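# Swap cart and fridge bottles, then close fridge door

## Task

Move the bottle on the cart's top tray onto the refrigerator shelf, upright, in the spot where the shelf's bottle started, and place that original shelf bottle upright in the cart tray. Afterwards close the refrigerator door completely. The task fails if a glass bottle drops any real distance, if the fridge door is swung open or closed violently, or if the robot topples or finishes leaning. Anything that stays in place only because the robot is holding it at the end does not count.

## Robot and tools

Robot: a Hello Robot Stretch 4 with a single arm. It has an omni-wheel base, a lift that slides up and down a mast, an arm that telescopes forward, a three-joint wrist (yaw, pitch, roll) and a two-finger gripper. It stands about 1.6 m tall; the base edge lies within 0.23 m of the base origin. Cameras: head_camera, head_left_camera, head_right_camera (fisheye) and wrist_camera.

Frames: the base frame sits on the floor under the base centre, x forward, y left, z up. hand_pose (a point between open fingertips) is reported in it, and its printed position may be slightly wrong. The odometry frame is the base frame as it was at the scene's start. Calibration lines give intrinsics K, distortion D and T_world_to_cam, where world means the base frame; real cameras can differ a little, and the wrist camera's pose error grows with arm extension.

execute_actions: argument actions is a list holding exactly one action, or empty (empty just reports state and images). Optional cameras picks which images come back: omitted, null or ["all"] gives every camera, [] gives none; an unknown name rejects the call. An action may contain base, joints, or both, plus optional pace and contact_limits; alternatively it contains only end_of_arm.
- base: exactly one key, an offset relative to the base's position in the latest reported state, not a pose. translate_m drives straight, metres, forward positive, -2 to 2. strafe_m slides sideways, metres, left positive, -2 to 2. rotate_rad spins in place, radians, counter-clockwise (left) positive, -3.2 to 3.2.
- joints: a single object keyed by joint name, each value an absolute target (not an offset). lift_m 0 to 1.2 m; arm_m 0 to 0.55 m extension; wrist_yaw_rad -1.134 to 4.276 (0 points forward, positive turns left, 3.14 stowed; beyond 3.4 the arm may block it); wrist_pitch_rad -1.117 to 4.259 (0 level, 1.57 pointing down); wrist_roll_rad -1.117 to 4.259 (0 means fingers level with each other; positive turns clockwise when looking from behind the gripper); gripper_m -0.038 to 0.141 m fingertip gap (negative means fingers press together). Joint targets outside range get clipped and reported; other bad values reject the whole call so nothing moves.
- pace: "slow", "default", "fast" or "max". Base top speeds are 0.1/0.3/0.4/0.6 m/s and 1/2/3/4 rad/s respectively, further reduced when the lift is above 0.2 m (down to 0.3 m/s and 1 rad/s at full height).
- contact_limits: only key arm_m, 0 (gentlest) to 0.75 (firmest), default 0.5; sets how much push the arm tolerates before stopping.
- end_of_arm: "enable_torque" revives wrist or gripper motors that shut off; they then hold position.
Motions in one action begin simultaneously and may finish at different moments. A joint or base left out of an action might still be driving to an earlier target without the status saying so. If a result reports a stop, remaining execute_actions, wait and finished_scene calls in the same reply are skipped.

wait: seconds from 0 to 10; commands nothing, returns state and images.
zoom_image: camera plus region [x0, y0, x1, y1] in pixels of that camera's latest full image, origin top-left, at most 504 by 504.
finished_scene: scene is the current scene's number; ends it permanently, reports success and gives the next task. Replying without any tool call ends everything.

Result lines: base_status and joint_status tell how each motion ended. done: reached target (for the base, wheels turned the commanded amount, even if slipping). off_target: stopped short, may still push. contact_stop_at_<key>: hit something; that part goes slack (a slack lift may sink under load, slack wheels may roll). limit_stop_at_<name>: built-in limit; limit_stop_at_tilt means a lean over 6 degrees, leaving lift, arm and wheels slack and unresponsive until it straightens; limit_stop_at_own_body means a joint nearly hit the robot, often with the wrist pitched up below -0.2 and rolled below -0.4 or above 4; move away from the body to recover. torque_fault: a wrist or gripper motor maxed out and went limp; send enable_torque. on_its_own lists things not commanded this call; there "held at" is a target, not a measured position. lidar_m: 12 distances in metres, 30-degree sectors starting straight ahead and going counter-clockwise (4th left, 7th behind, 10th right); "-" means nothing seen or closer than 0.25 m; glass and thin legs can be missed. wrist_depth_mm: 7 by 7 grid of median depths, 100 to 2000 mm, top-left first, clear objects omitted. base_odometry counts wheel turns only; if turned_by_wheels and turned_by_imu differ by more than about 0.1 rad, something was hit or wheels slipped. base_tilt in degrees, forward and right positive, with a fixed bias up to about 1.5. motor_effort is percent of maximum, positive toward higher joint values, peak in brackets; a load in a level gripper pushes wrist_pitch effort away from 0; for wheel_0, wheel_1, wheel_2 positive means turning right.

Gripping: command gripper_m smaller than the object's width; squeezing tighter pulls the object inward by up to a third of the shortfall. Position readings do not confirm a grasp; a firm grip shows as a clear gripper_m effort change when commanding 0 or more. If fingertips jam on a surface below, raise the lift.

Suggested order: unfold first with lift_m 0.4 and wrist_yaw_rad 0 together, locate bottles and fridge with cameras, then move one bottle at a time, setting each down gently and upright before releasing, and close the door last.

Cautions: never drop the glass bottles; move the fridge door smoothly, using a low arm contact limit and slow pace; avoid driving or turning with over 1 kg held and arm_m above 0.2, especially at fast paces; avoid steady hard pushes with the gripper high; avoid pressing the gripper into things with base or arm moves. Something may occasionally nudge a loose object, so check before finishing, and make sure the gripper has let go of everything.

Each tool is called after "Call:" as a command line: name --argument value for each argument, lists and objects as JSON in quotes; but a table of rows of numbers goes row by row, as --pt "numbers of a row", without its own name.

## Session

Call:
execute_actions --actions '[]'

Scene clock: 0.00 s.
base_odometry: x=+0.000 y=+0.000 heading=+0.000 (m, m, rad; odometry frame)
turned_by_wheels: +0.000 (rad since the last result)
turned_by_imu: +0.000 (rad since the last result)
base_tilt: forward=-0.9 right=+0.2 (deg)
lidar_m: 1.20 1.19 2.76 1.10 2.25 1.80 0.68 0.66 0.74 1.19 1.49 1.67
base_status: not commanded
joint_positions: lift_m=+0.240 arm_m=+0.002 wrist_yaw_rad=+3.169 wrist_pitch_rad=+0.003 wrist_roll_rad=-0.001 gripper_m=+0.057
joint_status: not commanded
motor_effort: lift_m=+18 arm_m=+0 wrist_yaw_rad=-3 wrist_pitch_rad=-7 wrist_roll_rad=-1 gripper_m=-2 wheel_0=+0 wheel_1=+0 wheel_2=+0 (%)
hand_pose: x=-0.1178 y=+0.0796 z=+0.4171 quat_wxyz=(-0.014, -0.001, +0.000, +1.000) (m; base frame)
wrist_depth_mm: - 141 218 1708 1808 1983 - / - 110 140 1661 1808 1921 - / - 110 139 1661 1808 1921 - / - 131 160 1618 1808 1983 - / 211 1430 1537 1661 1756 1983 - / 214 1397 198 1576 198 1576 1537 / 218 976 1025 111 1025 1008 1042
pictures: head_camera, head_left_camera, head_right_camera, wrist_camera
camera_calibration (this result's frames):
wrist_camera: T_world_to_cam=[[-0.0414735, 0.999128, 0.00479657, -0.0849331], [-0.000642638, 0.00477402, -0.999988, 0.474238], [-0.999139, -0.0414761, 0.000444083, 0.116706], [0, 0, 0, 1]] pos_world=[0.113388, 0.0874355, 0.474588]
Images, in order (width x height): head_camera 420x560, head_left_camera 420x672, head_right_camera 420x672, wrist_camera 616x392.

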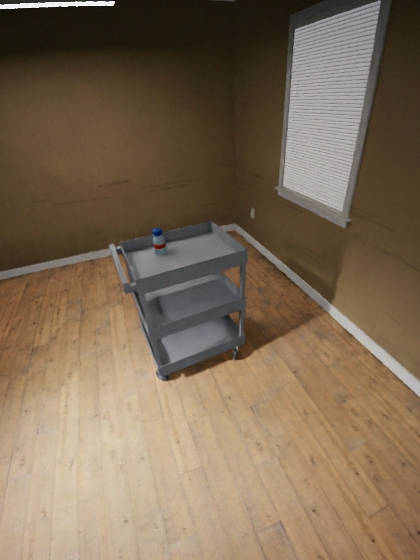

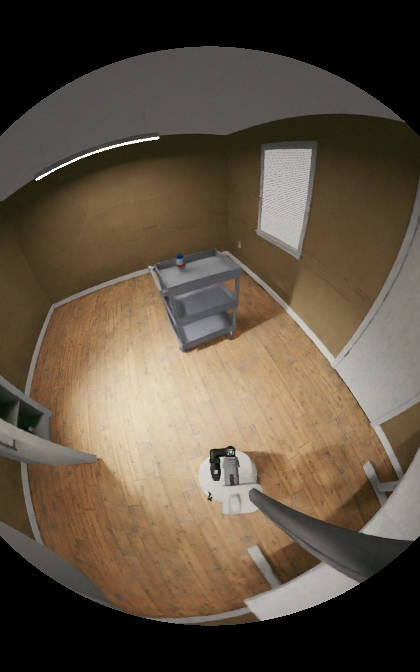

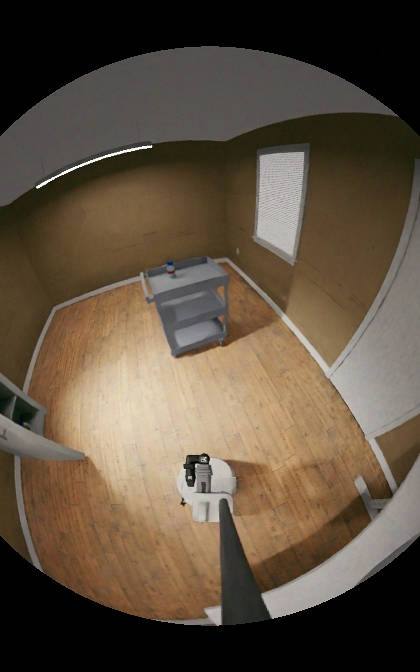

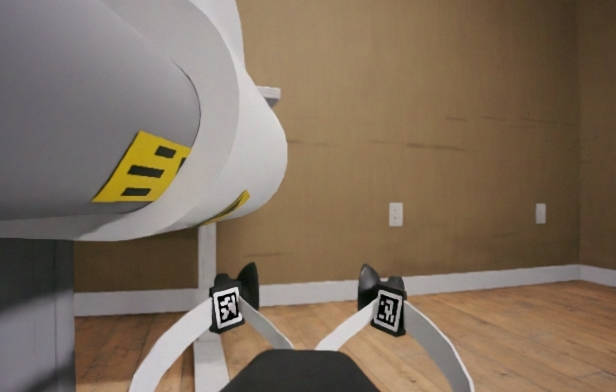

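Call:
execute_actions --actions '[{"base":{"rotate_rad":0.262},"joints":{"lift_m":0.45,"wrist_yaw_rad":0,"gripper_m":0.12},"pace":"fast"}]' --cameras '[]'

Call:
execute_actions --actions '[{"base":{"translate_m":0.72},"joints":{"lift_m":0.92,"wrist_pitch_rad":0.6},"pace":"fast"}]' --cameras '["head_left_camera","wrist_camera"]'

Scene clock: 8.27 s.
base_odometry: x=+0.000 y=+0.000 heading=+0.262 (m, m, rad; odometry frame)
turned_by_wheels: +0.262 (rad since the last result)
turned_by_imu: +0.260 (rad since the last result)
base_tilt: forward=-0.9 right=+0.1 (deg)
lidar_m: 1.19 3.36 1.11 1.12 2.29 1.59 0.66 0.70 0.89 1.47 1.53 1.32
base_status: done
joint_positions: lift_m=+0.450 arm_m=+0.002 wrist_yaw_rad=+0.000 wrist_pitch_rad=+0.003 wrist_roll_rad=-0.001 gripper_m=+0.120
joint_status: all done
motor_effort: lift_m=+22(25) arm_m=+0(0) wrist_yaw_rad=-3(8) wrist_pitch_rad=-7(7) wrist_roll_rad=+0(0) gripper_m=-1(0) wheel_0=+0(8) wheel_1=+0(8) wheel_2=+1(4) (%)
hand_pose: x=+0.4615 y=-0.0873 z=+0.6271 quat_wxyz=(+1.000, +0.000, +0.001, +0.000) (m; base frame)
wrist_depth_mm: - - - - - - 1808 / - - - - - - 1808 / - - - 991 1042 - 1863 / - - - - - - 1808 / - - - 991 1025 - 1863 / - 1921 1863 - 216 - 1808 / 1430 1430 1499 111 1008 1366 1499
pictures: none
No camera images: the call's "cameras" was empty. Leave "cameras" out to get every camera's image.

Scene clock: 11.43 s.
base_odometry: x=+0.695 y=+0.187 heading=+0.262 (m, m, rad; odometry frame)
turned_by_wheels: +0.000 (rad since the last result)
turned_by_imu: -0.002 (rad since the last result)
base_tilt: forward=-0.9 right=+0.1 (deg)
lidar_m: 0.47 2.63 2.47 1.58 1.12 2.35 1.37 1.41 1.53 1.44 1.47 0.52
base_status: done
joint_positions: lift_m=+0.920 arm_m=+0.002 wrist_yaw_rad=+0.000 wrist_pitch_rad=+0.602 wrist_roll_rad=-0.001 gripper_m=+0.120
joint_status: all done
motor_effort: lift_m=+23(25) arm_m=+0(0) wrist_yaw_rad=-3(3) wrist_pitch_rad=-6(7) wrist_roll_rad=-1(1) gripper_m=-1(1) wheel_0=-1(6) wheel_1=+0(6) wheel_2=+0(12) (%)
hand_pose: x=+0.4108 y=-0.0874 z=+0.9346 quat_wxyz=(+0.955, +0.000, +0.296, +0.000) (m; base frame)
wrist_depth_mm: - - - - - - 1756 / - - - 741 - - 1708 / - - 699 640 715 715 621 / 1921 1808 559 554 559 554 554 / 1576 384 459 462 375 389 397 / 1308 349 353 382 215 723 1336 / 1160 1160 654 111 676 676 609
pictures: head_left_camera, wrist_camera
camera_calibration (this result's frames):
wrist_camera: T_world_to_cam=[[0.0147117, -0.999883, -0.00414996, -0.088093], [-0.563376, -0.00486015, -0.826187, 1.06079], [0.82607, 0.0144926, -0.563381, 0.41964], [0, 0, 0, 1]] pos_world=[0.252267, -0.0890087, 1.11246]
Images, in order (width x height): head_left_camera 420x672, wrist_camera 616x392.

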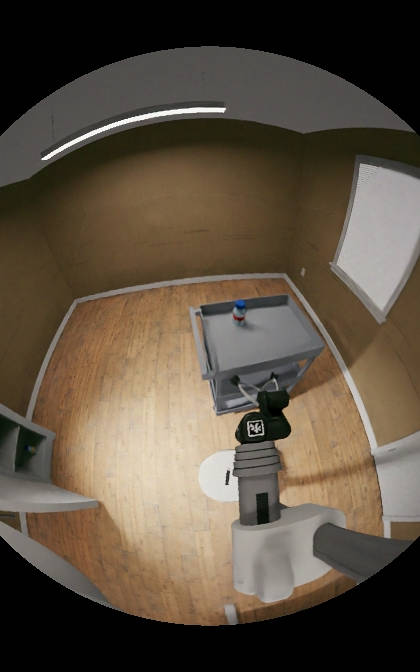

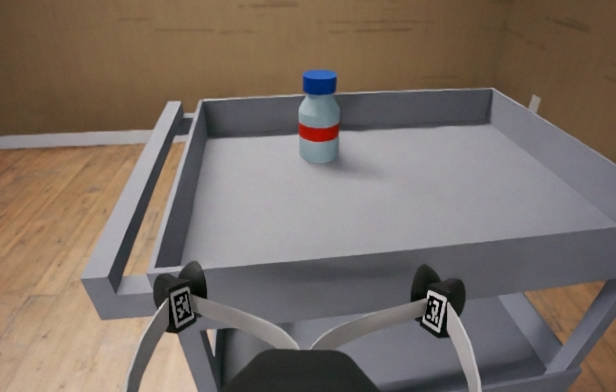

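Call:
execute_actions --actions '[{"joints":{"arm_m":0.24},"pace":"fast"}]' --cameras '[]'

Call:
execute_actions --actions '[{"joints":{"arm_m":0.39,"lift_m":0.838}}]' --cameras '["wrist_camera"]'

Scene clock: 18.33 s.
base_odometry: x=+0.695 y=+0.187 heading=+0.262 (m, m, rad; odometry frame)
turned_by_wheels: +0.000 (rad since the last result)
turned_by_imu: +0.002 (rad since the last result)
base_tilt: forward=-0.9 right=+0.2 (deg)
lidar_m: 0.49 2.61 2.47 1.60 1.14 2.36 1.38 1.40 1.52 1.44 1.48 0.54
base_status: not commanded
joint_positions: lift_m=+0.920 arm_m=+0.238 wrist_yaw_rad=+0.000 wrist_pitch_rad=+0.602 wrist_roll_rad=-0.001 gripper_m=+0.120
joint_status: all done
motor_effort: lift_m=+23(23) arm_m=+9(11) wrist_yaw_rad=-3(2) wrist_pitch_rad=-5(6) wrist_roll_rad=-1(1) gripper_m=+0(1) wheel_0=-1(0) wheel_1=+0(0) wheel_2=+0(1) (%)
hand_pose: x=+0.6472 y=-0.0874 z=+0.9346 quat_wxyz=(+0.955, +0.000, +0.296, +0.000) (m; base frame)
wrist_depth_mm: 1808 1921 1863 1921 1921 1983 1661 / - - - - - - 1756 / - - - 535 - 580 1576 / 1983 492 525 421 559 549 530 / 1499 433 455 439 452 452 452 / 312 319 362 384 216 373 382 / 276 315 336 111 330 329 330
pictures: none
No camera images: the call's "cameras" was empty. Leave "cameras" out to get every camera's image.

Scene clock: 19.83 s.
base_odometry: x=+0.695 y=+0.187 heading=+0.262 (m, m, rad; odometry frame)
turned_by_wheels: +0.000 (rad since the last result)
turned_by_imu: +0.001 (rad since the last result)
base_tilt: forward=-0.9 right=+0.2 (deg)
lidar_m: 0.48 2.63 2.48 1.59 1.13 2.33 1.38 1.41 1.54 1.44 1.47 0.53
base_status: not commanded
joint_positions: lift_m=+0.838 arm_m=+0.388 wrist_yaw_rad=+0.000 wrist_pitch_rad=+0.602 wrist_roll_rad=-0.001 gripper_m=+0.120
joint_status: all done
motor_effort: lift_m=+13(20) arm_m=+9(9) wrist_yaw_rad=-2(3) wrist_pitch_rad=-6(6) wrist_roll_rad=-1(1) gripper_m=+1(0) wheel_0=-1(0) wheel_1=+0(0) wheel_2=+0(1) (%)
hand_pose: x=+0.7972 y=-0.0874 z=+0.8533 quat_wxyz=(+0.955, +0.000, +0.296, +0.000) (m; base frame)
wrist_depth_mm: 1708 1756 1756 1808 1756 1808 1661 / 1921 1921 1921 1921 1983 - 1708 / - - - 214 382 399 413 / 317 364 377 231 397 410 407 / 281 334 336 244 336 336 334 / 267 274 266 272 216 273 279 / 244 244 249 111 245 243 248
pictures: wrist_camera
camera_calibration (this result's frames):
wrist_camera: T_world_to_cam=[[0.0146913, -0.999883, -0.0041511, -0.0941016], [-0.563436, -0.00484879, -0.826145, 1.21132], [0.826029, 0.0144761, -0.563442, 0.0547886], [0, 0, 0, 1]] pos_world=[0.638626, -0.0890103, 1.0312]
Images, in order (width x height): wrist_camera 616x392.

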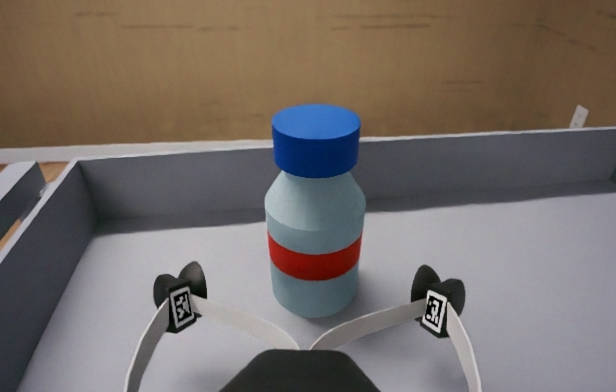

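Depth 244 vs 197 → about 0.035 more.

Call:
execute_actions --actions '[{"joints":{"arm_m":0.426,"gripper_m":0.09}}]' --cameras '["wrist_camera"]'

Call:
execute_actions --actions '[{"joints":{"gripper_m":0}}]' --cameras '["wrist_camera"]'

Scene clock: 26.23 s.
base_odometry: x=+0.695 y=+0.187 heading=+0.262 (m, m, rad; odometry frame)
turned_by_wheels: +0.000 (rad since the last result)
turned_by_imu: +0.002 (rad since the last result)
base_tilt: forward=-0.9 right=+0.1 (deg)
lidar_m: 0.48 2.63 2.48 1.61 1.14 2.35 1.39 1.39 1.52 1.43 1.49 0.53
base_status: not commanded
joint_positions: lift_m=+0.838 arm_m=+0.424 wrist_yaw_rad=+0.000 wrist_pitch_rad=+0.602 wrist_roll_rad=-0.001 gripper_m=+0.090
joint_status: all done
motor_effort: lift_m=+14(13) arm_m=+9(11) wrist_yaw_rad=-3(3) wrist_pitch_rad=-6(6) wrist_roll_rad=-1(1) gripper_m=-1(1) wheel_0=+0(1) wheel_1=+0(0) wheel_2=+1(1) (%)
hand_pose: x=+0.8332 y=-0.0874 z=+0.8533 quat_wxyz=(+0.955, +0.000, +0.296, +0.000) (m; base frame)
wrist_depth_mm: 1708 1708 1708 1808 1756 1808 1661 / 1808 1863 1863 1863 1921 1863 1756 / - - - 202 - - 1661 / 319 327 338 185 366 377 387 / 290 334 334 200 325 334 332 / 272 285 202 217 198 282 282 / 245 244 249 111 246 243 249
pictures: wrist_camera
camera_calibration (this result's frames):
wrist_camera: T_world_to_cam=[[0.0146025, -0.999885, -0.00415096, -0.0945778], [-0.563439, -0.00479886, -0.826144, 1.2316], [0.826029, 0.0144025, -0.563444, 0.0250503], [0, 0, 0, 1]] pos_world=[0.674622, -0.0890174, 1.0312]
Images, in order (width x height): wrist_camera 616x392.

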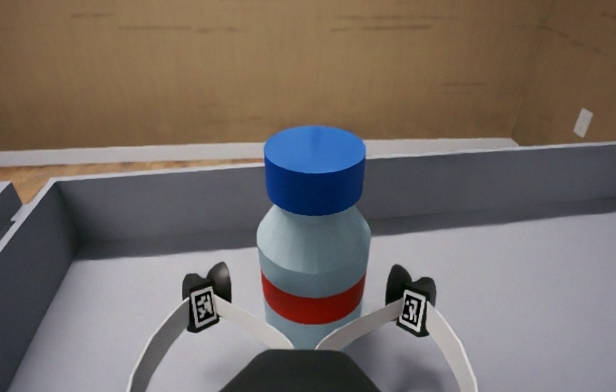

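Scene clock: 27.93 s.
base_odometry: x=+0.695 y=+0.187 heading=+0.262 (m, m, rad; odometry frame)
turned_by_wheels: +0.000 (rad since the last result)
turned_by_imu: +0.001 (rad since the last result)
base_tilt: forward=-0.9 right=+0.2 (deg)
lidar_m: 0.47 2.62 2.48 1.62 1.14 2.34 1.38 1.40 1.54 1.44 1.46 0.53
base_status: not commanded
joint_positions: lift_m=+0.838 arm_m=+0.424 wrist_yaw_rad=+0.000 wrist_pitch_rad=+0.607 wrist_roll_rad=-0.001 gripper_m=+0.001
joint_status: all done
motor_effort: lift_m=+15(15) arm_m=+9(9) wrist_yaw_rad=-2(1) wrist_pitch_rad=-19(20) wrist_roll_rad=-2(1) gripper_m=-30(32) wheel_0=-1(1) wheel_1=+0(0) wheel_2=+0(0) (%)
hand_pose: x=+0.8324 y=-0.0875 z=+0.8520 quat_wxyz=(+0.954, +0.000, +0.299, +0.000) (m; base frame)
wrist_depth_mm: 1708 1756 1756 1756 1756 1808 1708 / 1756 1863 1808 1921 1921 1921 1708 / - - - 183 - - 960 / 307 327 334 175 364 370 384 / 290 329 329 189 329 329 327 / 270 278 196 206 201 278 277 / 241 234 241 111 238 234 242
pictures: wrist_camera
camera_calibration (this result's frames):
wrist_camera: T_world_to_cam=[[0.0144111, -0.999887, -0.00422141, -0.0943928], [-0.567458, -0.00470235, -0.823389, 1.23109], [0.823276, 0.0142614, -0.567462, 0.0307019], [0, 0, 0, 1]] pos_world=[0.674679, -0.0890309, 1.03069]
Images, in order (width x height): wrist_camera 616x392.

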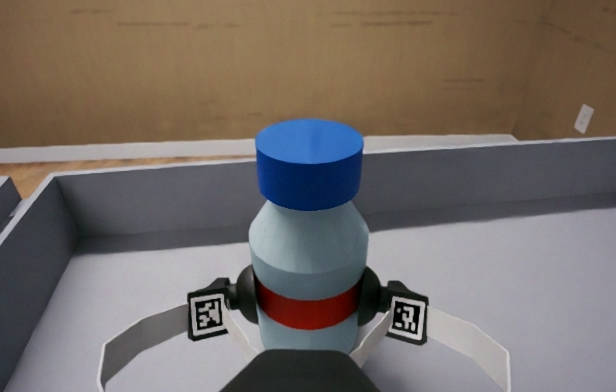

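Call:
execute_actions --actions '[{"joints":{"lift_m":0.94,"arm_m":0.3}}]' --cameras '["wrist_camera"]'

Call:
execute_actions --actions '[{"base":{"rotate_rad":1.68},"joints":{"arm_m":0.01}}]' --cameras '["head_camera","wrist_camera"]'

Scene clock: 32.70 s.
base_odometry: x=+0.695 y=+0.187 heading=+0.262 (m, m, rad; odometry frame)
turned_by_wheels: +0.000 (rad since the last result)
turned_by_imu: +0.002 (rad since the last result)
base_tilt: forward=-0.9 right=+0.1 (deg)
lidar_m: 0.47 2.61 2.49 1.60 1.14 2.35 1.38 1.41 1.52 1.44 1.48 0.54
base_status: not commanded
joint_positions: lift_m=+0.939 arm_m=+0.302 wrist_yaw_rad=+0.000 wrist_pitch_rad=+0.607 wrist_roll_rad=-0.001 gripper_m=+0.001
joint_status: all done
motor_effort: lift_m=+24(25) arm_m=-8(8) wrist_yaw_rad=-2(3) wrist_pitch_rad=-20(20) wrist_roll_rad=-1(1) gripper_m=-30(31) wheel_0=+0(0) wheel_1=+0(0) wheel_2=+1(0) (%)
hand_pose: x=+0.7094 y=-0.0874 z=+0.9532 quat_wxyz=(+0.954, +0.000, +0.299, +0.000) (m; base frame)
wrist_depth_mm: 1863 1863 1756 1863 1921 1983 1708 / 1921 1983 - - - - 1708 / - - - 185 - - 1618 / - 488 496 175 517 530 530 / 1537 455 480 189 477 477 469 / 332 364 196 206 202 402 399 / 291 307 347 111 342 336 349
pictures: wrist_camera
camera_calibration (this result's frames):
wrist_camera: T_world_to_cam=[[0.0144508, -0.999887, -0.00422429, -0.0922095], [-0.567621, -0.00472537, -0.823276, 1.24463], [0.823163, 0.0142948, -0.567625, 0.189577], [0, 0, 0, 1]] pos_world=[0.551758, -0.0890277, 1.13189]
Images, in order (width x height): wrist_camera 616x392.

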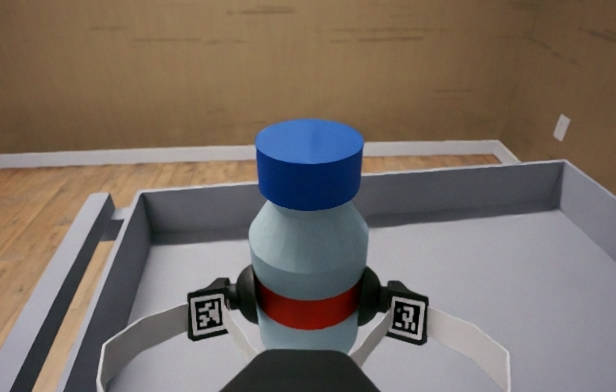

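Scene clock: 34.93 s.
base_odometry: x=+0.695 y=+0.187 heading=+1.942 (m, m, rad; odometry frame)
turned_by_wheels: +1.680 (rad since the last result)
turned_by_imu: +1.653 (rad since the last result)
base_tilt: forward=-0.9 right=+0.2 (deg)
lidar_m: 0.43 1.14 2.25 1.38 1.44 1.47 1.45 0.76 0.51 0.47 2.68 2.38
base_status: done
joint_positions: lift_m=+0.940 arm_m=+0.012 wrist_yaw_rad=+0.000 wrist_pitch_rad=+0.607 wrist_roll_rad=-0.001 gripper_m=+0.001
joint_status: all done
motor_effort: lift_m=+23(25) arm_m=-9(9) wrist_yaw_rad=-3(9) wrist_pitch_rad=-21(20) wrist_roll_rad=-1(1) gripper_m=-30(29) wheel_0=-2(4) wheel_1=-1(9) wheel_2=-1(7) (%)
hand_pose: x=+0.4195 y=-0.0874 z=+0.9532 quat_wxyz=(+0.954, +0.000, +0.299, +0.000) (m; base frame)
wrist_depth_mm: 1983 854 1205 1808 1808 1808 1808 / - - 1229 1921 1921 - 1921 / - - 1138 184 - - - / - 1983 1281 175 1863 - 1983 / 1576 1618 1255 188 1618 1618 1537 / 1336 1430 196 205 202 1366 1336 / 1182 1160 1160 111 1160 1138 1182
pictures: head_camera, wrist_camera
camera_calibration (this result's frames):
wrist_camera: T_world_to_cam=[[0.014773, -0.999882, -0.00422871, -0.0880728], [-0.567647, -0.00490512, -0.823258, 1.08008], [0.82314, 0.0145624, -0.567652, 0.428344], [0, 0, 0, 1]] pos_world=[0.261816, -0.0890022, 1.13196]
Images, in order (width x height): head_camera 420x560, wrist_camera 616x392.

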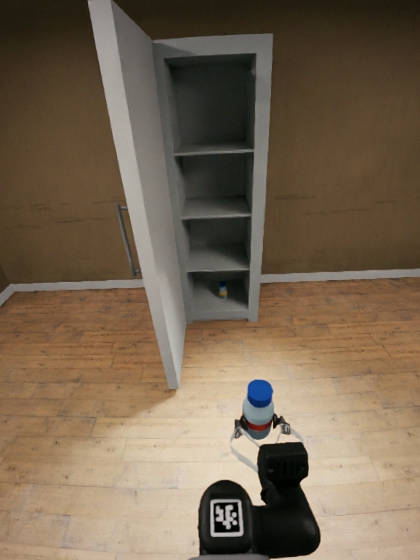

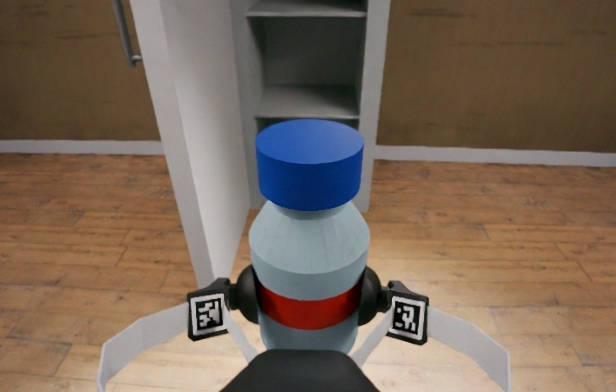

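Call:
execute_actions --actions '[{"base":{"translate_m":0.95},"joints":{"arm_m":0.15,"lift_m":0.24}}]' --cameras '["head_camera","wrist_camera"]'

Scene clock: 42.57 s.
base_odometry: x=+0.351 y=+1.072 heading=+1.942 (m, m, rad; odometry frame)
turned_by_wheels: +0.000 (rad since the last result)
turned_by_imu: +0.000 (rad since the last result)
base_tilt: forward=-0.9 right=+0.2 (deg)
lidar_m: 0.80 0.37 0.30 2.17 1.55 2.01 2.39 1.00 1.19 2.57 1.92 0.82
base_status: done
joint_positions: lift_m=+0.240 arm_m=+0.148 wrist_yaw_rad=+0.000 wrist_pitch_rad=+0.607 wrist_roll_rad=-0.001 gripper_m=+0.001
joint_status: all done
motor_effort: lift_m=+15(23) arm_m=+9(11) wrist_yaw_rad=-3(1) wrist_pitch_rad=-20(21) wrist_roll_rad=-1(1) gripper_m=-31(30) wheel_0=+1(4) wheel_1=+0(4) wheel_2=+0(8) (%)
hand_pose: x=+0.5563 y=-0.0874 z=+0.2539 quat_wxyz=(+0.954, +0.000, +0.299, +0.000) (m; base frame)
wrist_depth_mm: 397 554 788 778 750 377 854 / 424 559 842 798 809 404 931 / 455 564 661 183 627 445 960 / 455 525 525 175 525 500 741 / 455 580 554 189 539 574 603 / 477 512 196 206 202 512 517 / 445 433 445 111 442 430 449
pictures: head_camera, wrist_camera
camera_calibration (this result's frames):
wrist_camera: T_world_to_cam=[[0.0146499, -0.999884, -0.00423064, -0.0930125], [-0.567748, -0.00483541, -0.823188, 0.58206], [0.823072, 0.0144616, -0.567753, -0.0812702], [0, 0, 0, 1]] pos_world=[0.398717, -0.0890119, 0.43261]
Images, in order (width x height): head_camera 420x560, wrist_camera 616x392.

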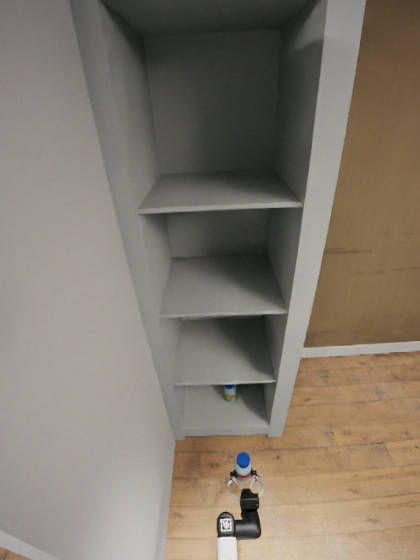

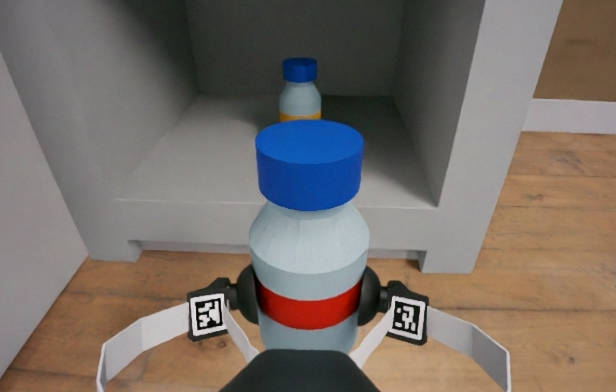

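Call:
execute_actions --actions '[{"base":{"rotate_rad":0.185},"joints":{"arm_m":0.4,"lift_m":0.2}}]' --cameras '["wrist_camera"]'

Call:
execute_actions --actions '[{"joints":{"arm_m":0.49}}]' --cameras '["head_camera","wrist_camera"]'

Scene clock: 50.03 s.
base_odometry: x=+0.351 y=+1.072 heading=+2.127 (m, m, rad; odometry frame)
turned_by_wheels: +0.185 (rad since the last result)
turned_by_imu: +0.184 (rad since the last result)
base_tilt: forward=-0.9 right=+0.1 (deg)
lidar_m: 0.59 0.30 0.31 1.56 1.55 2.40 1.16 0.98 2.60 2.58 1.65 0.81
base_status: done
joint_positions: lift_m=+0.200 arm_m=+0.398 wrist_yaw_rad=+0.000 wrist_pitch_rad=+0.607 wrist_roll_rad=-0.001 gripper_m=+0.001
joint_status: all done
motor_effort: lift_m=+16(17) arm_m=+9(10) wrist_yaw_rad=-3(8) wrist_pitch_rad=-19(21) wrist_roll_rad=-1(1) gripper_m=-29(30) wheel_0=-1(4) wheel_1=+0(4) wheel_2=+1(4) (%)
hand_pose: x=+0.8064 y=-0.0874 z=+0.2139 quat_wxyz=(+0.954, +0.000, +0.299, +0.000) (m; base frame)
wrist_depth_mm: 187 244 370 554 530 500 484 / 198 252 384 603 580 535 521 / 216 260 379 184 585 325 544 / 245 268 413 175 433 349 452 / 281 279 359 189 370 368 370 / 266 301 196 206 202 314 310 / 270 338 310 111 273 264 277
pictures: wrist_camera
camera_calibration (this result's frames):
wrist_camera: T_world_to_cam=[[0.014761, -0.999882, -0.00422677, -0.0969086], [-0.567509, -0.00489747, -0.823353, 0.690991], [0.823235, 0.0145523, -0.567514, -0.309906], [0, 0, 0, 1]] pos_world=[0.648699, -0.0890032, 0.392644]
Images, in order (width x height): wrist_camera 616x392.

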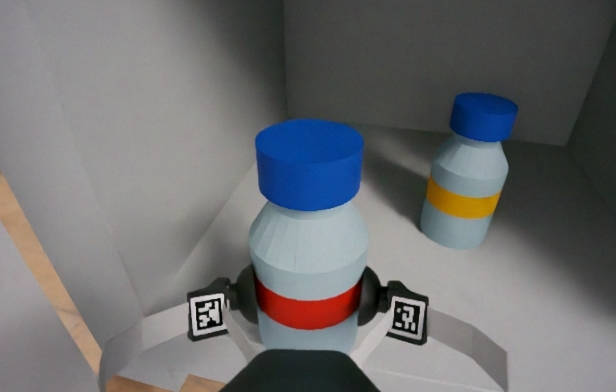

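Scene clock: 51.27 s.
base_odometry: x=+0.351 y=+1.072 heading=+2.127 (m, m, rad; odometry frame)
turned_by_wheels: +0.000 (rad since the last result)
turned_by_imu: +0.001 (rad since the last result)
base_tilt: forward=-0.9 right=+0.2 (deg)
lidar_m: 0.61 0.31 0.30 1.54 1.55 2.38 1.16 1.00 2.59 2.57 1.66 0.81
base_status: not commanded
joint_positions: lift_m=+0.200 arm_m=+0.488 wrist_yaw_rad=+0.000 wrist_pitch_rad=+0.607 wrist_roll_rad=-0.001 gripper_m=+0.001
joint_status: all done
motor_effort: lift_m=+15(15) arm_m=+9(10) wrist_yaw_rad=-3(2) wrist_pitch_rad=-20(21) wrist_roll_rad=-2(1) gripper_m=-30(31) wheel_0=-1(2) wheel_1=+0(0) wheel_2=+1(1) (%)
hand_pose: x=+0.8963 y=-0.0874 z=+0.2139 quat_wxyz=(+0.954, +0.000, +0.299, +0.000) (m; base frame)
wrist_depth_mm: 169 220 332 469 449 430 415 / 170 227 347 508 488 462 442 / 175 235 343 183 521 492 459 / 179 242 370 175 452 267 255 / 183 251 343 189 370 268 343 / 186 239 196 206 202 291 310 / 195 229 272 111 267 263 276
pictures: head_camera, wrist_camera
camera_calibration (this result's frames):
wrist_camera: T_world_to_cam=[[0.0146669, -0.999883, -0.00422837, -0.0981744], [-0.567597, -0.00484429, -0.823292, 0.742103], [0.823176, 0.0144752, -0.567602, -0.383925], [0, 0, 0, 1]] pos_world=[0.738693, -0.0890106, 0.392635]
Images, in order (width x height): head_camera 420x560, wrist_camera 616x392.

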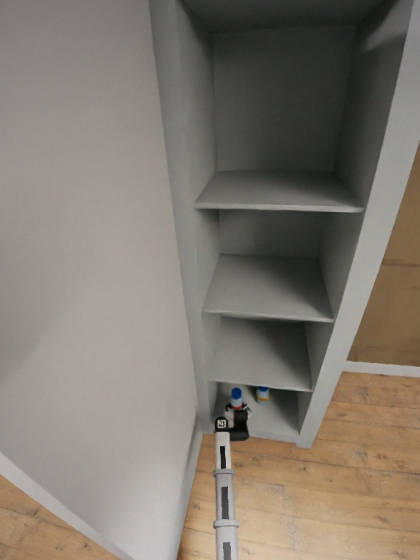

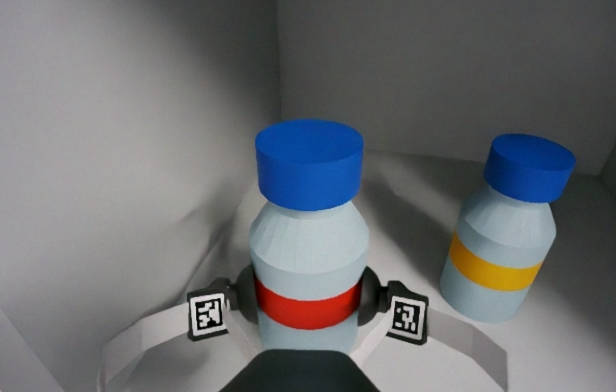

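Call:
execute_actions --actions '[{"joints":{"lift_m":0.171}}]' --cameras '[]'

Call:
execute_actions --actions '[{"joints":{"gripper_m":0.085}}]' --cameras '["wrist_camera"]'

Call:
execute_actions --actions '[{"joints":{"arm_m":0.39,"lift_m":0.176}}]' --cameras '[]'

Call:
execute_actions --actions '[{"base":{"strafe_m":-0.148},"joints":{"gripper_m":0.095}}]' --cameras '["wrist_camera"]'

Scene clock: 60.17 s.
base_odometry: x=+0.351 y=+1.072 heading=+2.127 (m, m, rad; odometry frame)
turned_by_wheels: +0.000 (rad since the last result)
turned_by_imu: +0.002 (rad since the last result)
base_tilt: forward=-0.9 right=+0.2 (deg)
lidar_m: 0.59 0.31 0.29 1.55 1.56 2.37 1.15 1.00 2.58 2.58 1.66 0.80
base_status: not commanded
joint_positions: lift_m=+0.171 arm_m=+0.488 wrist_yaw_rad=+0.000 wrist_pitch_rad=+0.607 wrist_roll_rad=-0.001 gripper_m=+0.001
joint_status: all done
motor_effort: lift_m=+16(14) arm_m=+9(9) wrist_yaw_rad=-3(3) wrist_pitch_rad=-21(21) wrist_roll_rad=-1(1) gripper_m=-31(29) wheel_0=-1(1) wheel_1=-1(1) wheel_2=+0(0) (%)
hand_pose: x=+0.8963 y=-0.0874 z=+0.1849 quat_wxyz=(+0.954, +0.000, +0.299, +0.000) (m; base frame)
wrist_depth_mm: 169 220 330 469 452 430 415 / 170 227 345 508 488 455 433 / 175 235 343 183 508 477 220 / 179 243 370 174 399 255 236 / 183 250 319 189 329 270 306 / 187 241 196 205 202 276 277 / 195 229 241 111 238 235 241
pictures: none
No camera images: the call's "cameras" was empty. Leave "cameras" out to get every camera's image.

Scene clock: 61.80 s.
base_odometry: x=+0.351 y=+1.072 heading=+2.127 (m, m, rad; odometry frame)
turned_by_wheels: +0.000 (rad since the last result)
turned_by_imu: +0.001 (rad since the last result)
base_tilt: forward=-0.9 right=+0.2 (deg)
lidar_m: 0.60 0.31 0.29 1.55 1.55 2.40 1.18 1.01 2.58 2.58 1.65 0.81
base_status: not commanded
joint_positions: lift_m=+0.171 arm_m=+0.488 wrist_yaw_rad=+0.000 wrist_pitch_rad=+0.602 wrist_roll_rad=-0.001 gripper_m=+0.085
joint_status: all done
motor_effort: lift_m=+15(16) arm_m=+8(9) wrist_yaw_rad=-2(2) wrist_pitch_rad=-7(20) wrist_roll_rad=-1(1) gripper_m=-1(31) wheel_0=-2(2) wheel_1=-1(1) wheel_2=+1(1) (%)
hand_pose: x=+0.8971 y=-0.0875 z=+0.1860 quat_wxyz=(+0.955, +0.000, +0.297, +0.000) (m; base frame)
wrist_depth_mm: 169 220 334 473 449 430 410 / 170 229 347 512 492 459 436 / 175 235 359 202 508 469 221 / 179 243 379 185 410 256 237 / 183 250 324 202 334 267 312 / 186 253 199 220 201 277 281 / 194 235 248 111 244 243 249
pictures: wrist_camera
camera_calibration (this result's frames):
wrist_camera: T_world_to_cam=[[0.0144527, -0.999887, -0.00416261, -0.0981788], [-0.563845, -0.00471184, -0.825867, 0.716655], [0.825754, 0.0142831, -0.563849, -0.4034], [0, 0, 0, 1]] pos_world=[0.738611, -0.0890292, 0.363996]
Images, in order (width x height): wrist_camera 616x392.

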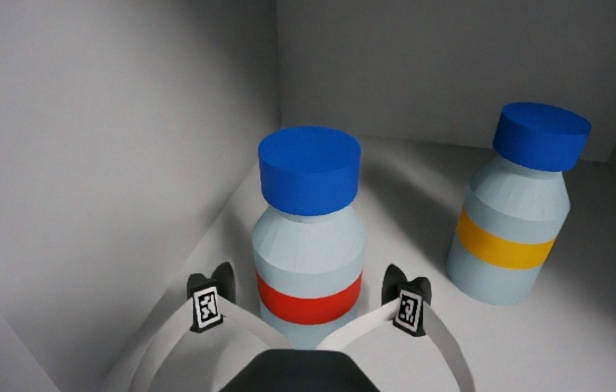

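Scene clock: 63.07 s.
base_odometry: x=+0.351 y=+1.072 heading=+2.127 (m, m, rad; odometry frame)
turned_by_wheels: +0.000 (rad since the last result)
turned_by_imu: +0.001 (rad since the last result)
base_tilt: forward=-0.9 right=+0.1 (deg)
lidar_m: 0.60 0.30 0.30 1.56 1.55 2.40 1.15 0.99 2.59 2.57 1.65 0.80
base_status: not commanded
joint_positions: lift_m=+0.176 arm_m=+0.392 wrist_yaw_rad=+0.000 wrist_pitch_rad=+0.602 wrist_roll_rad=-0.001 gripper_m=+0.085
joint_status: all done
motor_effort: lift_m=+23(23) arm_m=-8(10) wrist_yaw_rad=-2(3) wrist_pitch_rad=-6(7) wrist_roll_rad=-1(1) gripper_m=+0(2) wheel_0=-2(1) wheel_1=-1(1) wheel_2=+0(1) (%)
hand_pose: x=+0.8002 y=-0.0874 z=+0.1905 quat_wxyz=(+0.955, +0.000, +0.296, +0.000) (m; base frame)
wrist_depth_mm: 190 246 370 559 530 512 488 / 203 254 387 549 580 329 517 / 224 263 404 281 544 327 517 / 253 272 392 296 413 355 418 / 286 286 343 320 342 342 340 / 260 307 200 290 201 287 286 / 270 351 324 111 265 250 254
pictures: none
No camera images: the call's "cameras" was empty. Leave "cameras" out to get every camera's image.

Scene clock: 64.77 s.
base_odometry: x=+0.477 y=+1.150 heading=+2.127 (m, m, rad; odometry frame)
turned_by_wheels: +0.000 (rad since the last result)
turned_by_imu: +0.001 (rad since the last result)
base_tilt: forward=-0.9 right=+0.1 (deg)
lidar_m: 0.76 0.49 0.41 1.68 1.73 2.42 0.95 0.99 2.46 2.44 1.62 0.78
base_status: done
joint_positions: lift_m=+0.176 arm_m=+0.392 wrist_yaw_rad=+0.000 wrist_pitch_rad=+0.602 wrist_roll_rad=-0.001 gripper_m=+0.095
joint_status: all done
motor_effort: lift_m=+23(23) arm_m=-8(9) wrist_yaw_rad=-2(2) wrist_pitch_rad=-6(6) wrist_roll_rad=-1(1) gripper_m=-1(0) wheel_0=-1(5) wheel_1=+0(4) wheel_2=+1(2) (%)
hand_pose: x=+0.8002 y=-0.0874 z=+0.1905 quat_wxyz=(+0.955, +0.000, +0.296, +0.000) (m; base frame)
wrist_depth_mm: 342 445 559 539 504 484 317 / 343 410 597 324 554 517 306 / 351 285 535 327 535 484 296 / 362 303 415 364 421 399 282 / 336 330 343 343 343 340 270 / 297 290 203 290 199 289 267 / 366 293 265 111 250 248 245
pictures: wrist_camera
camera_calibration (this result's frames):
wrist_camera: T_world_to_cam=[[0.0145255, -0.999886, -0.0041581, -0.096802], [-0.563595, -0.0047523, -0.826038, 0.665566], [0.825924, 0.0143421, -0.563599, -0.32105], [0, 0, 0, 1]] pos_world=[0.641678, -0.0890235, 0.368436]
Images, in order (width x height): wrist_camera 616x392.

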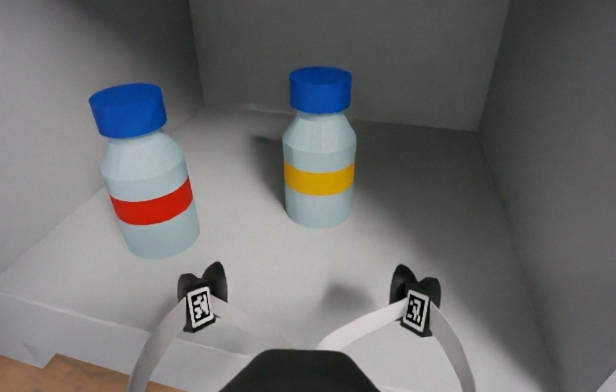

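Call:
execute_actions --actions '[{"base":{"strafe_m":-0.006},"joints":{"arm_m":0.54}}]' --cameras '["wrist_camera"]'

Call:
execute_actions --actions '[{"joints":{"gripper_m":0}}]' --cameras '["wrist_camera"]'

Scene clock: 70.40 s.
base_odometry: x=+0.482 y=+1.153 heading=+2.127 (m, m, rad; odometry frame)
turned_by_wheels: +0.000 (rad since the last result)
turned_by_imu: +0.002 (rad since the last result)
base_tilt: forward=-0.8 right=+0.1 (deg)
lidar_m: 0.78 0.48 0.42 1.71 1.76 2.44 0.94 1.00 2.45 2.43 1.60 0.78
base_status: done
joint_positions: lift_m=+0.176 arm_m=+0.538 wrist_yaw_rad=+0.000 wrist_pitch_rad=+0.602 wrist_roll_rad=-0.001 gripper_m=+0.095
joint_status: all done
motor_effort: lift_m=+22(22) arm_m=+9(10) wrist_yaw_rad=-3(2) wrist_pitch_rad=-6(6) wrist_roll_rad=-1(2) gripper_m=-1(3) wheel_0=-1(10) wheel_1=+1(8) wheel_2=+0(2) (%)
hand_pose: x=+0.9472 y=-0.0874 z=+0.1905 quat_wxyz=(+0.955, +0.000, +0.296, +0.000) (m; base frame)
wrist_depth_mm: 319 413 421 399 379 359 343 / 319 430 462 433 413 387 353 / 325 442 496 212 449 424 345 / 334 407 418 184 421 415 332 / 180 342 342 204 342 340 312 / 177 279 204 220 199 289 278 / 186 213 253 111 251 249 253
pictures: wrist_camera
camera_calibration (this result's frames):
wrist_camera: T_world_to_cam=[[0.0146942, -0.999883, -0.00415602, -0.0990567], [-0.563474, -0.00484699, -0.826119, 0.748321], [0.826003, 0.014481, -0.56348, -0.442506], [0, 0, 0, 1]] pos_world=[0.788626, -0.0890102, 0.368448]
Images, in order (width x height): wrist_camera 616x392.

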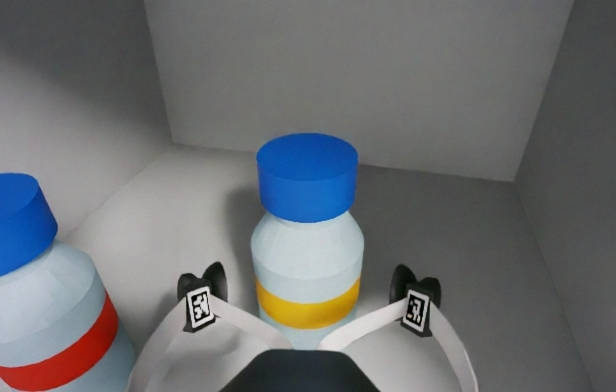

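Scene clock: 72.13 s.
base_odometry: x=+0.482 y=+1.153 heading=+2.127 (m, m, rad; odometry frame)
turned_by_wheels: +0.000 (rad since the last result)
turned_by_imu: +0.001 (rad since the last result)
base_tilt: forward=-0.9 right=+0.1 (deg)
lidar_m: 0.77 0.49 0.42 1.70 1.73 2.42 0.95 1.00 2.44 2.43 1.60 0.77
base_status: not commanded
joint_positions: lift_m=+0.176 arm_m=+0.538 wrist_yaw_rad=+0.000 wrist_pitch_rad=+0.607 wrist_roll_rad=-0.001 gripper_m=+0.001
joint_status: all done
motor_effort: lift_m=+23(22) arm_m=+9(9) wrist_yaw_rad=-3(5) wrist_pitch_rad=-20(19) wrist_roll_rad=-1(1) gripper_m=-29(29) wheel_0=-1(1) wheel_1=+2(2) wheel_2=+1(0) (%)
hand_pose: x=+0.9464 y=-0.0873 z=+0.1894 quat_wxyz=(+0.954, +0.000, +0.299, +0.000) (m; base frame)
wrist_depth_mm: 315 410 421 399 379 362 345 / 319 424 459 436 413 389 357 / 327 436 496 194 445 424 347 / 332 407 410 174 410 404 330 / 185 334 336 190 334 334 312 / 177 277 196 204 201 283 276 / 185 208 247 111 241 236 249
pictures: wrist_camera
camera_calibration (this result's frames):
wrist_camera: T_world_to_cam=[[0.0149003, -0.99988, -0.0042235, -0.0991793], [-0.567322, -0.00497591, -0.823481, 0.750127], [0.823361, 0.0146662, -0.567328, -0.439285], [0, 0, 0, 1]] pos_world=[0.788731, -0.0889922, 0.368078]
Images, in order (width x height): wrist_camera 616x392.

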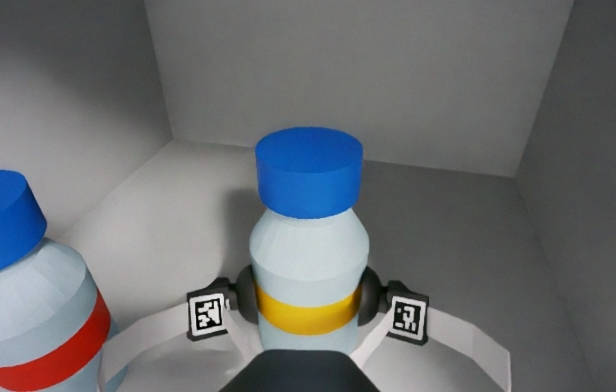

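Call:
execute_actions --actions '[{"joints":{"arm_m":0.05,"lift_m":0.2}}]' --cameras '["wrist_camera"]'

Call:
execute_actions --actions '[{"base":{"rotate_rad":-2.83},"joints":{"lift_m":0.95}}]' --cameras '["head_camera"]'

Call:
execute_actions --actions '[{"base":{"translate_m":0.5},"joints":{"arm_m":0.45}}]' --cameras '["head_camera","wrist_camera"]'

Scene clock: 79.83 s.
base_odometry: x=+0.482 y=+1.153 heading=+2.127 (m, m, rad; odometry frame)
turned_by_wheels: +0.000 (rad since the last result)
turned_by_imu: +0.002 (rad since the last result)
base_tilt: forward=-0.9 right=+0.1 (deg)
lidar_m: 0.45 0.50 0.42 1.71 1.73 2.45 0.96 0.99 2.44 2.43 1.60 0.77
base_status: not commanded
joint_positions: lift_m=+0.199 arm_m=+0.052 wrist_yaw_rad=+0.000 wrist_pitch_rad=+0.607 wrist_roll_rad=-0.001 gripper_m=+0.001
joint_status: all done
motor_effort: lift_m=+24(26) arm_m=-9(11) wrist_yaw_rad=-2(3) wrist_pitch_rad=-20(21) wrist_roll_rad=+0(1) gripper_m=-29(30) wheel_0=-1(1) wheel_1=+1(1) wheel_2=+1(0) (%)
hand_pose: x=+0.4594 y=-0.0875 z=+0.2131 quat_wxyz=(+0.954, +0.000, +0.299, +0.000) (m; base frame)
wrist_depth_mm: 466 549 750 866 820 402 831 / 466 564 621 798 788 433 878 / 480 603 585 194 580 484 854 / 488 654 621 174 539 615 676 / 512 559 549 190 554 549 554 / 466 466 196 204 202 466 466 / 407 394 407 111 402 392 404
pictures: wrist_camera
camera_calibration (this result's frames):
wrist_camera: T_world_to_cam=[[0.0144106, -0.999887, -0.00423109, -0.0917113], [-0.567754, -0.00469925, -0.823185, 0.493509], [0.823072, 0.0142648, -0.567757, -0.0245967], [0, 0, 0, 1]] pos_world=[0.301758, -0.0890309, 0.391897]
Images, in order (width x height): wrist_camera 616x392.

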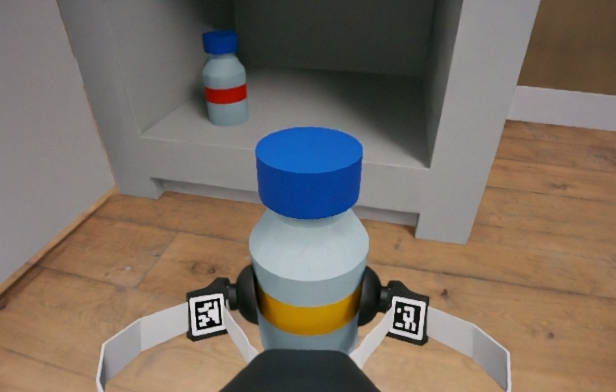

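Scene clock: 83.60 s.
base_odometry: x=+0.482 y=+1.153 heading=-0.703 (m, m, rad; odometry frame)
turned_by_wheels: -2.830 (rad since the last result)
turned_by_imu: -2.782 (rad since the last result)
base_tilt: forward=-0.9 right=+0.1 (deg)
lidar_m: 0.98 2.53 2.42 1.92 1.39 0.78 0.58 0.42 2.32 1.69 2.16 1.54
base_status: done
joint_positions: lift_m=+0.949 arm_m=+0.052 wrist_yaw_rad=+0.000 wrist_pitch_rad=+0.607 wrist_roll_rad=-0.001 gripper_m=+0.001
joint_status: all done
motor_effort: lift_m=+24(26) arm_m=-9(9) wrist_yaw_rad=-2(5) wrist_pitch_rad=-19(21) wrist_roll_rad=-1(1) gripper_m=-30(31) wheel_0=+0(5) wheel_1=+1(9) wheel_2=+0(7) (%)
hand_pose: x=+0.4595 y=-0.0874 z=+0.9632 quat_wxyz=(+0.954, +0.000, +0.299, +0.000) (m; base frame)
wrist_depth_mm: - - - - 1983 1756 1618 / - - 904 1078 1160 1921 1708 / - - - 194 1430 - 1756 / 1921 - 1182 173 1537 1983 1921 / 1576 1537 1537 190 1499 1576 1618 / 1397 1336 196 204 201 1308 1397 / 1205 1118 1229 111 1138 1138 1182
pictures: head_camera
Images, in order (width x height): head_camera 420x560.

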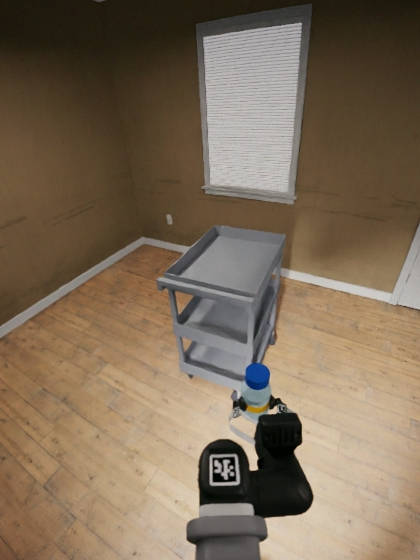

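Scene clock: 86.77 s.
base_odometry: x=+0.863 y=+0.830 heading=-0.703 (m, m, rad; odometry frame)
turned_by_wheels: +0.000 (rad since the last result)
turned_by_imu: +0.000 (rad since the last result)
base_tilt: forward=-0.9 right=+0.2 (deg)
lidar_m: 0.46 0.61 2.18 2.27 1.84 1.20 0.94 0.87 1.78 1.86 2.05 0.46
base_status: done
joint_positions: lift_m=+0.949 arm_m=+0.449 wrist_yaw_rad=+0.000 wrist_pitch_rad=+0.607 wrist_roll_rad=-0.001 gripper_m=+0.001
joint_status: all done
motor_effort: lift_m=+24(24) arm_m=+9(10) wrist_yaw_rad=-2(1) wrist_pitch_rad=-19(21) wrist_roll_rad=-1(1) gripper_m=-31(30) wheel_0=-1(5) wheel_1=+0(3) wheel_2=+0(9) (%)
hand_pose: x=+0.8564 y=-0.0874 z=+0.9632 quat_wxyz=(+0.954, +0.000, +0.299, +0.000) (m; base frame)
wrist_depth_mm: 1618 1921 1618 1430 1281 1138 1060 / 1708 - 1863 1576 1336 1205 1078 / 1661 - - 193 1464 1281 1160 / 1808 1983 549 173 539 512 1255 / 1618 439 477 191 488 488 455 / 1336 382 202 204 202 410 410 / 330 347 357 111 353 345 355
pictures: head_camera, wrist_camera
camera_calibration (this result's frames):
wrist_camera: T_world_to_cam=[[0.014645, -0.999884, -0.00421801, -0.0944184], [-0.567396, -0.00483686, -0.823431, 1.33632], [0.823315, 0.0144525, -0.567401, 0.0739353], [0, 0, 0, 1]] pos_world=[0.698736, -0.0890124, 1.14192]
Images, in order (width x height): head_camera 420x560, wrist_camera 616x392.

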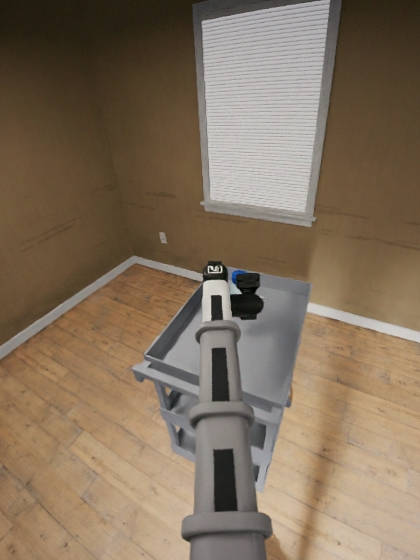

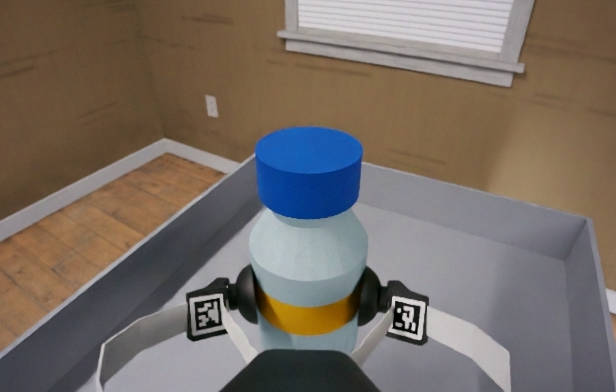

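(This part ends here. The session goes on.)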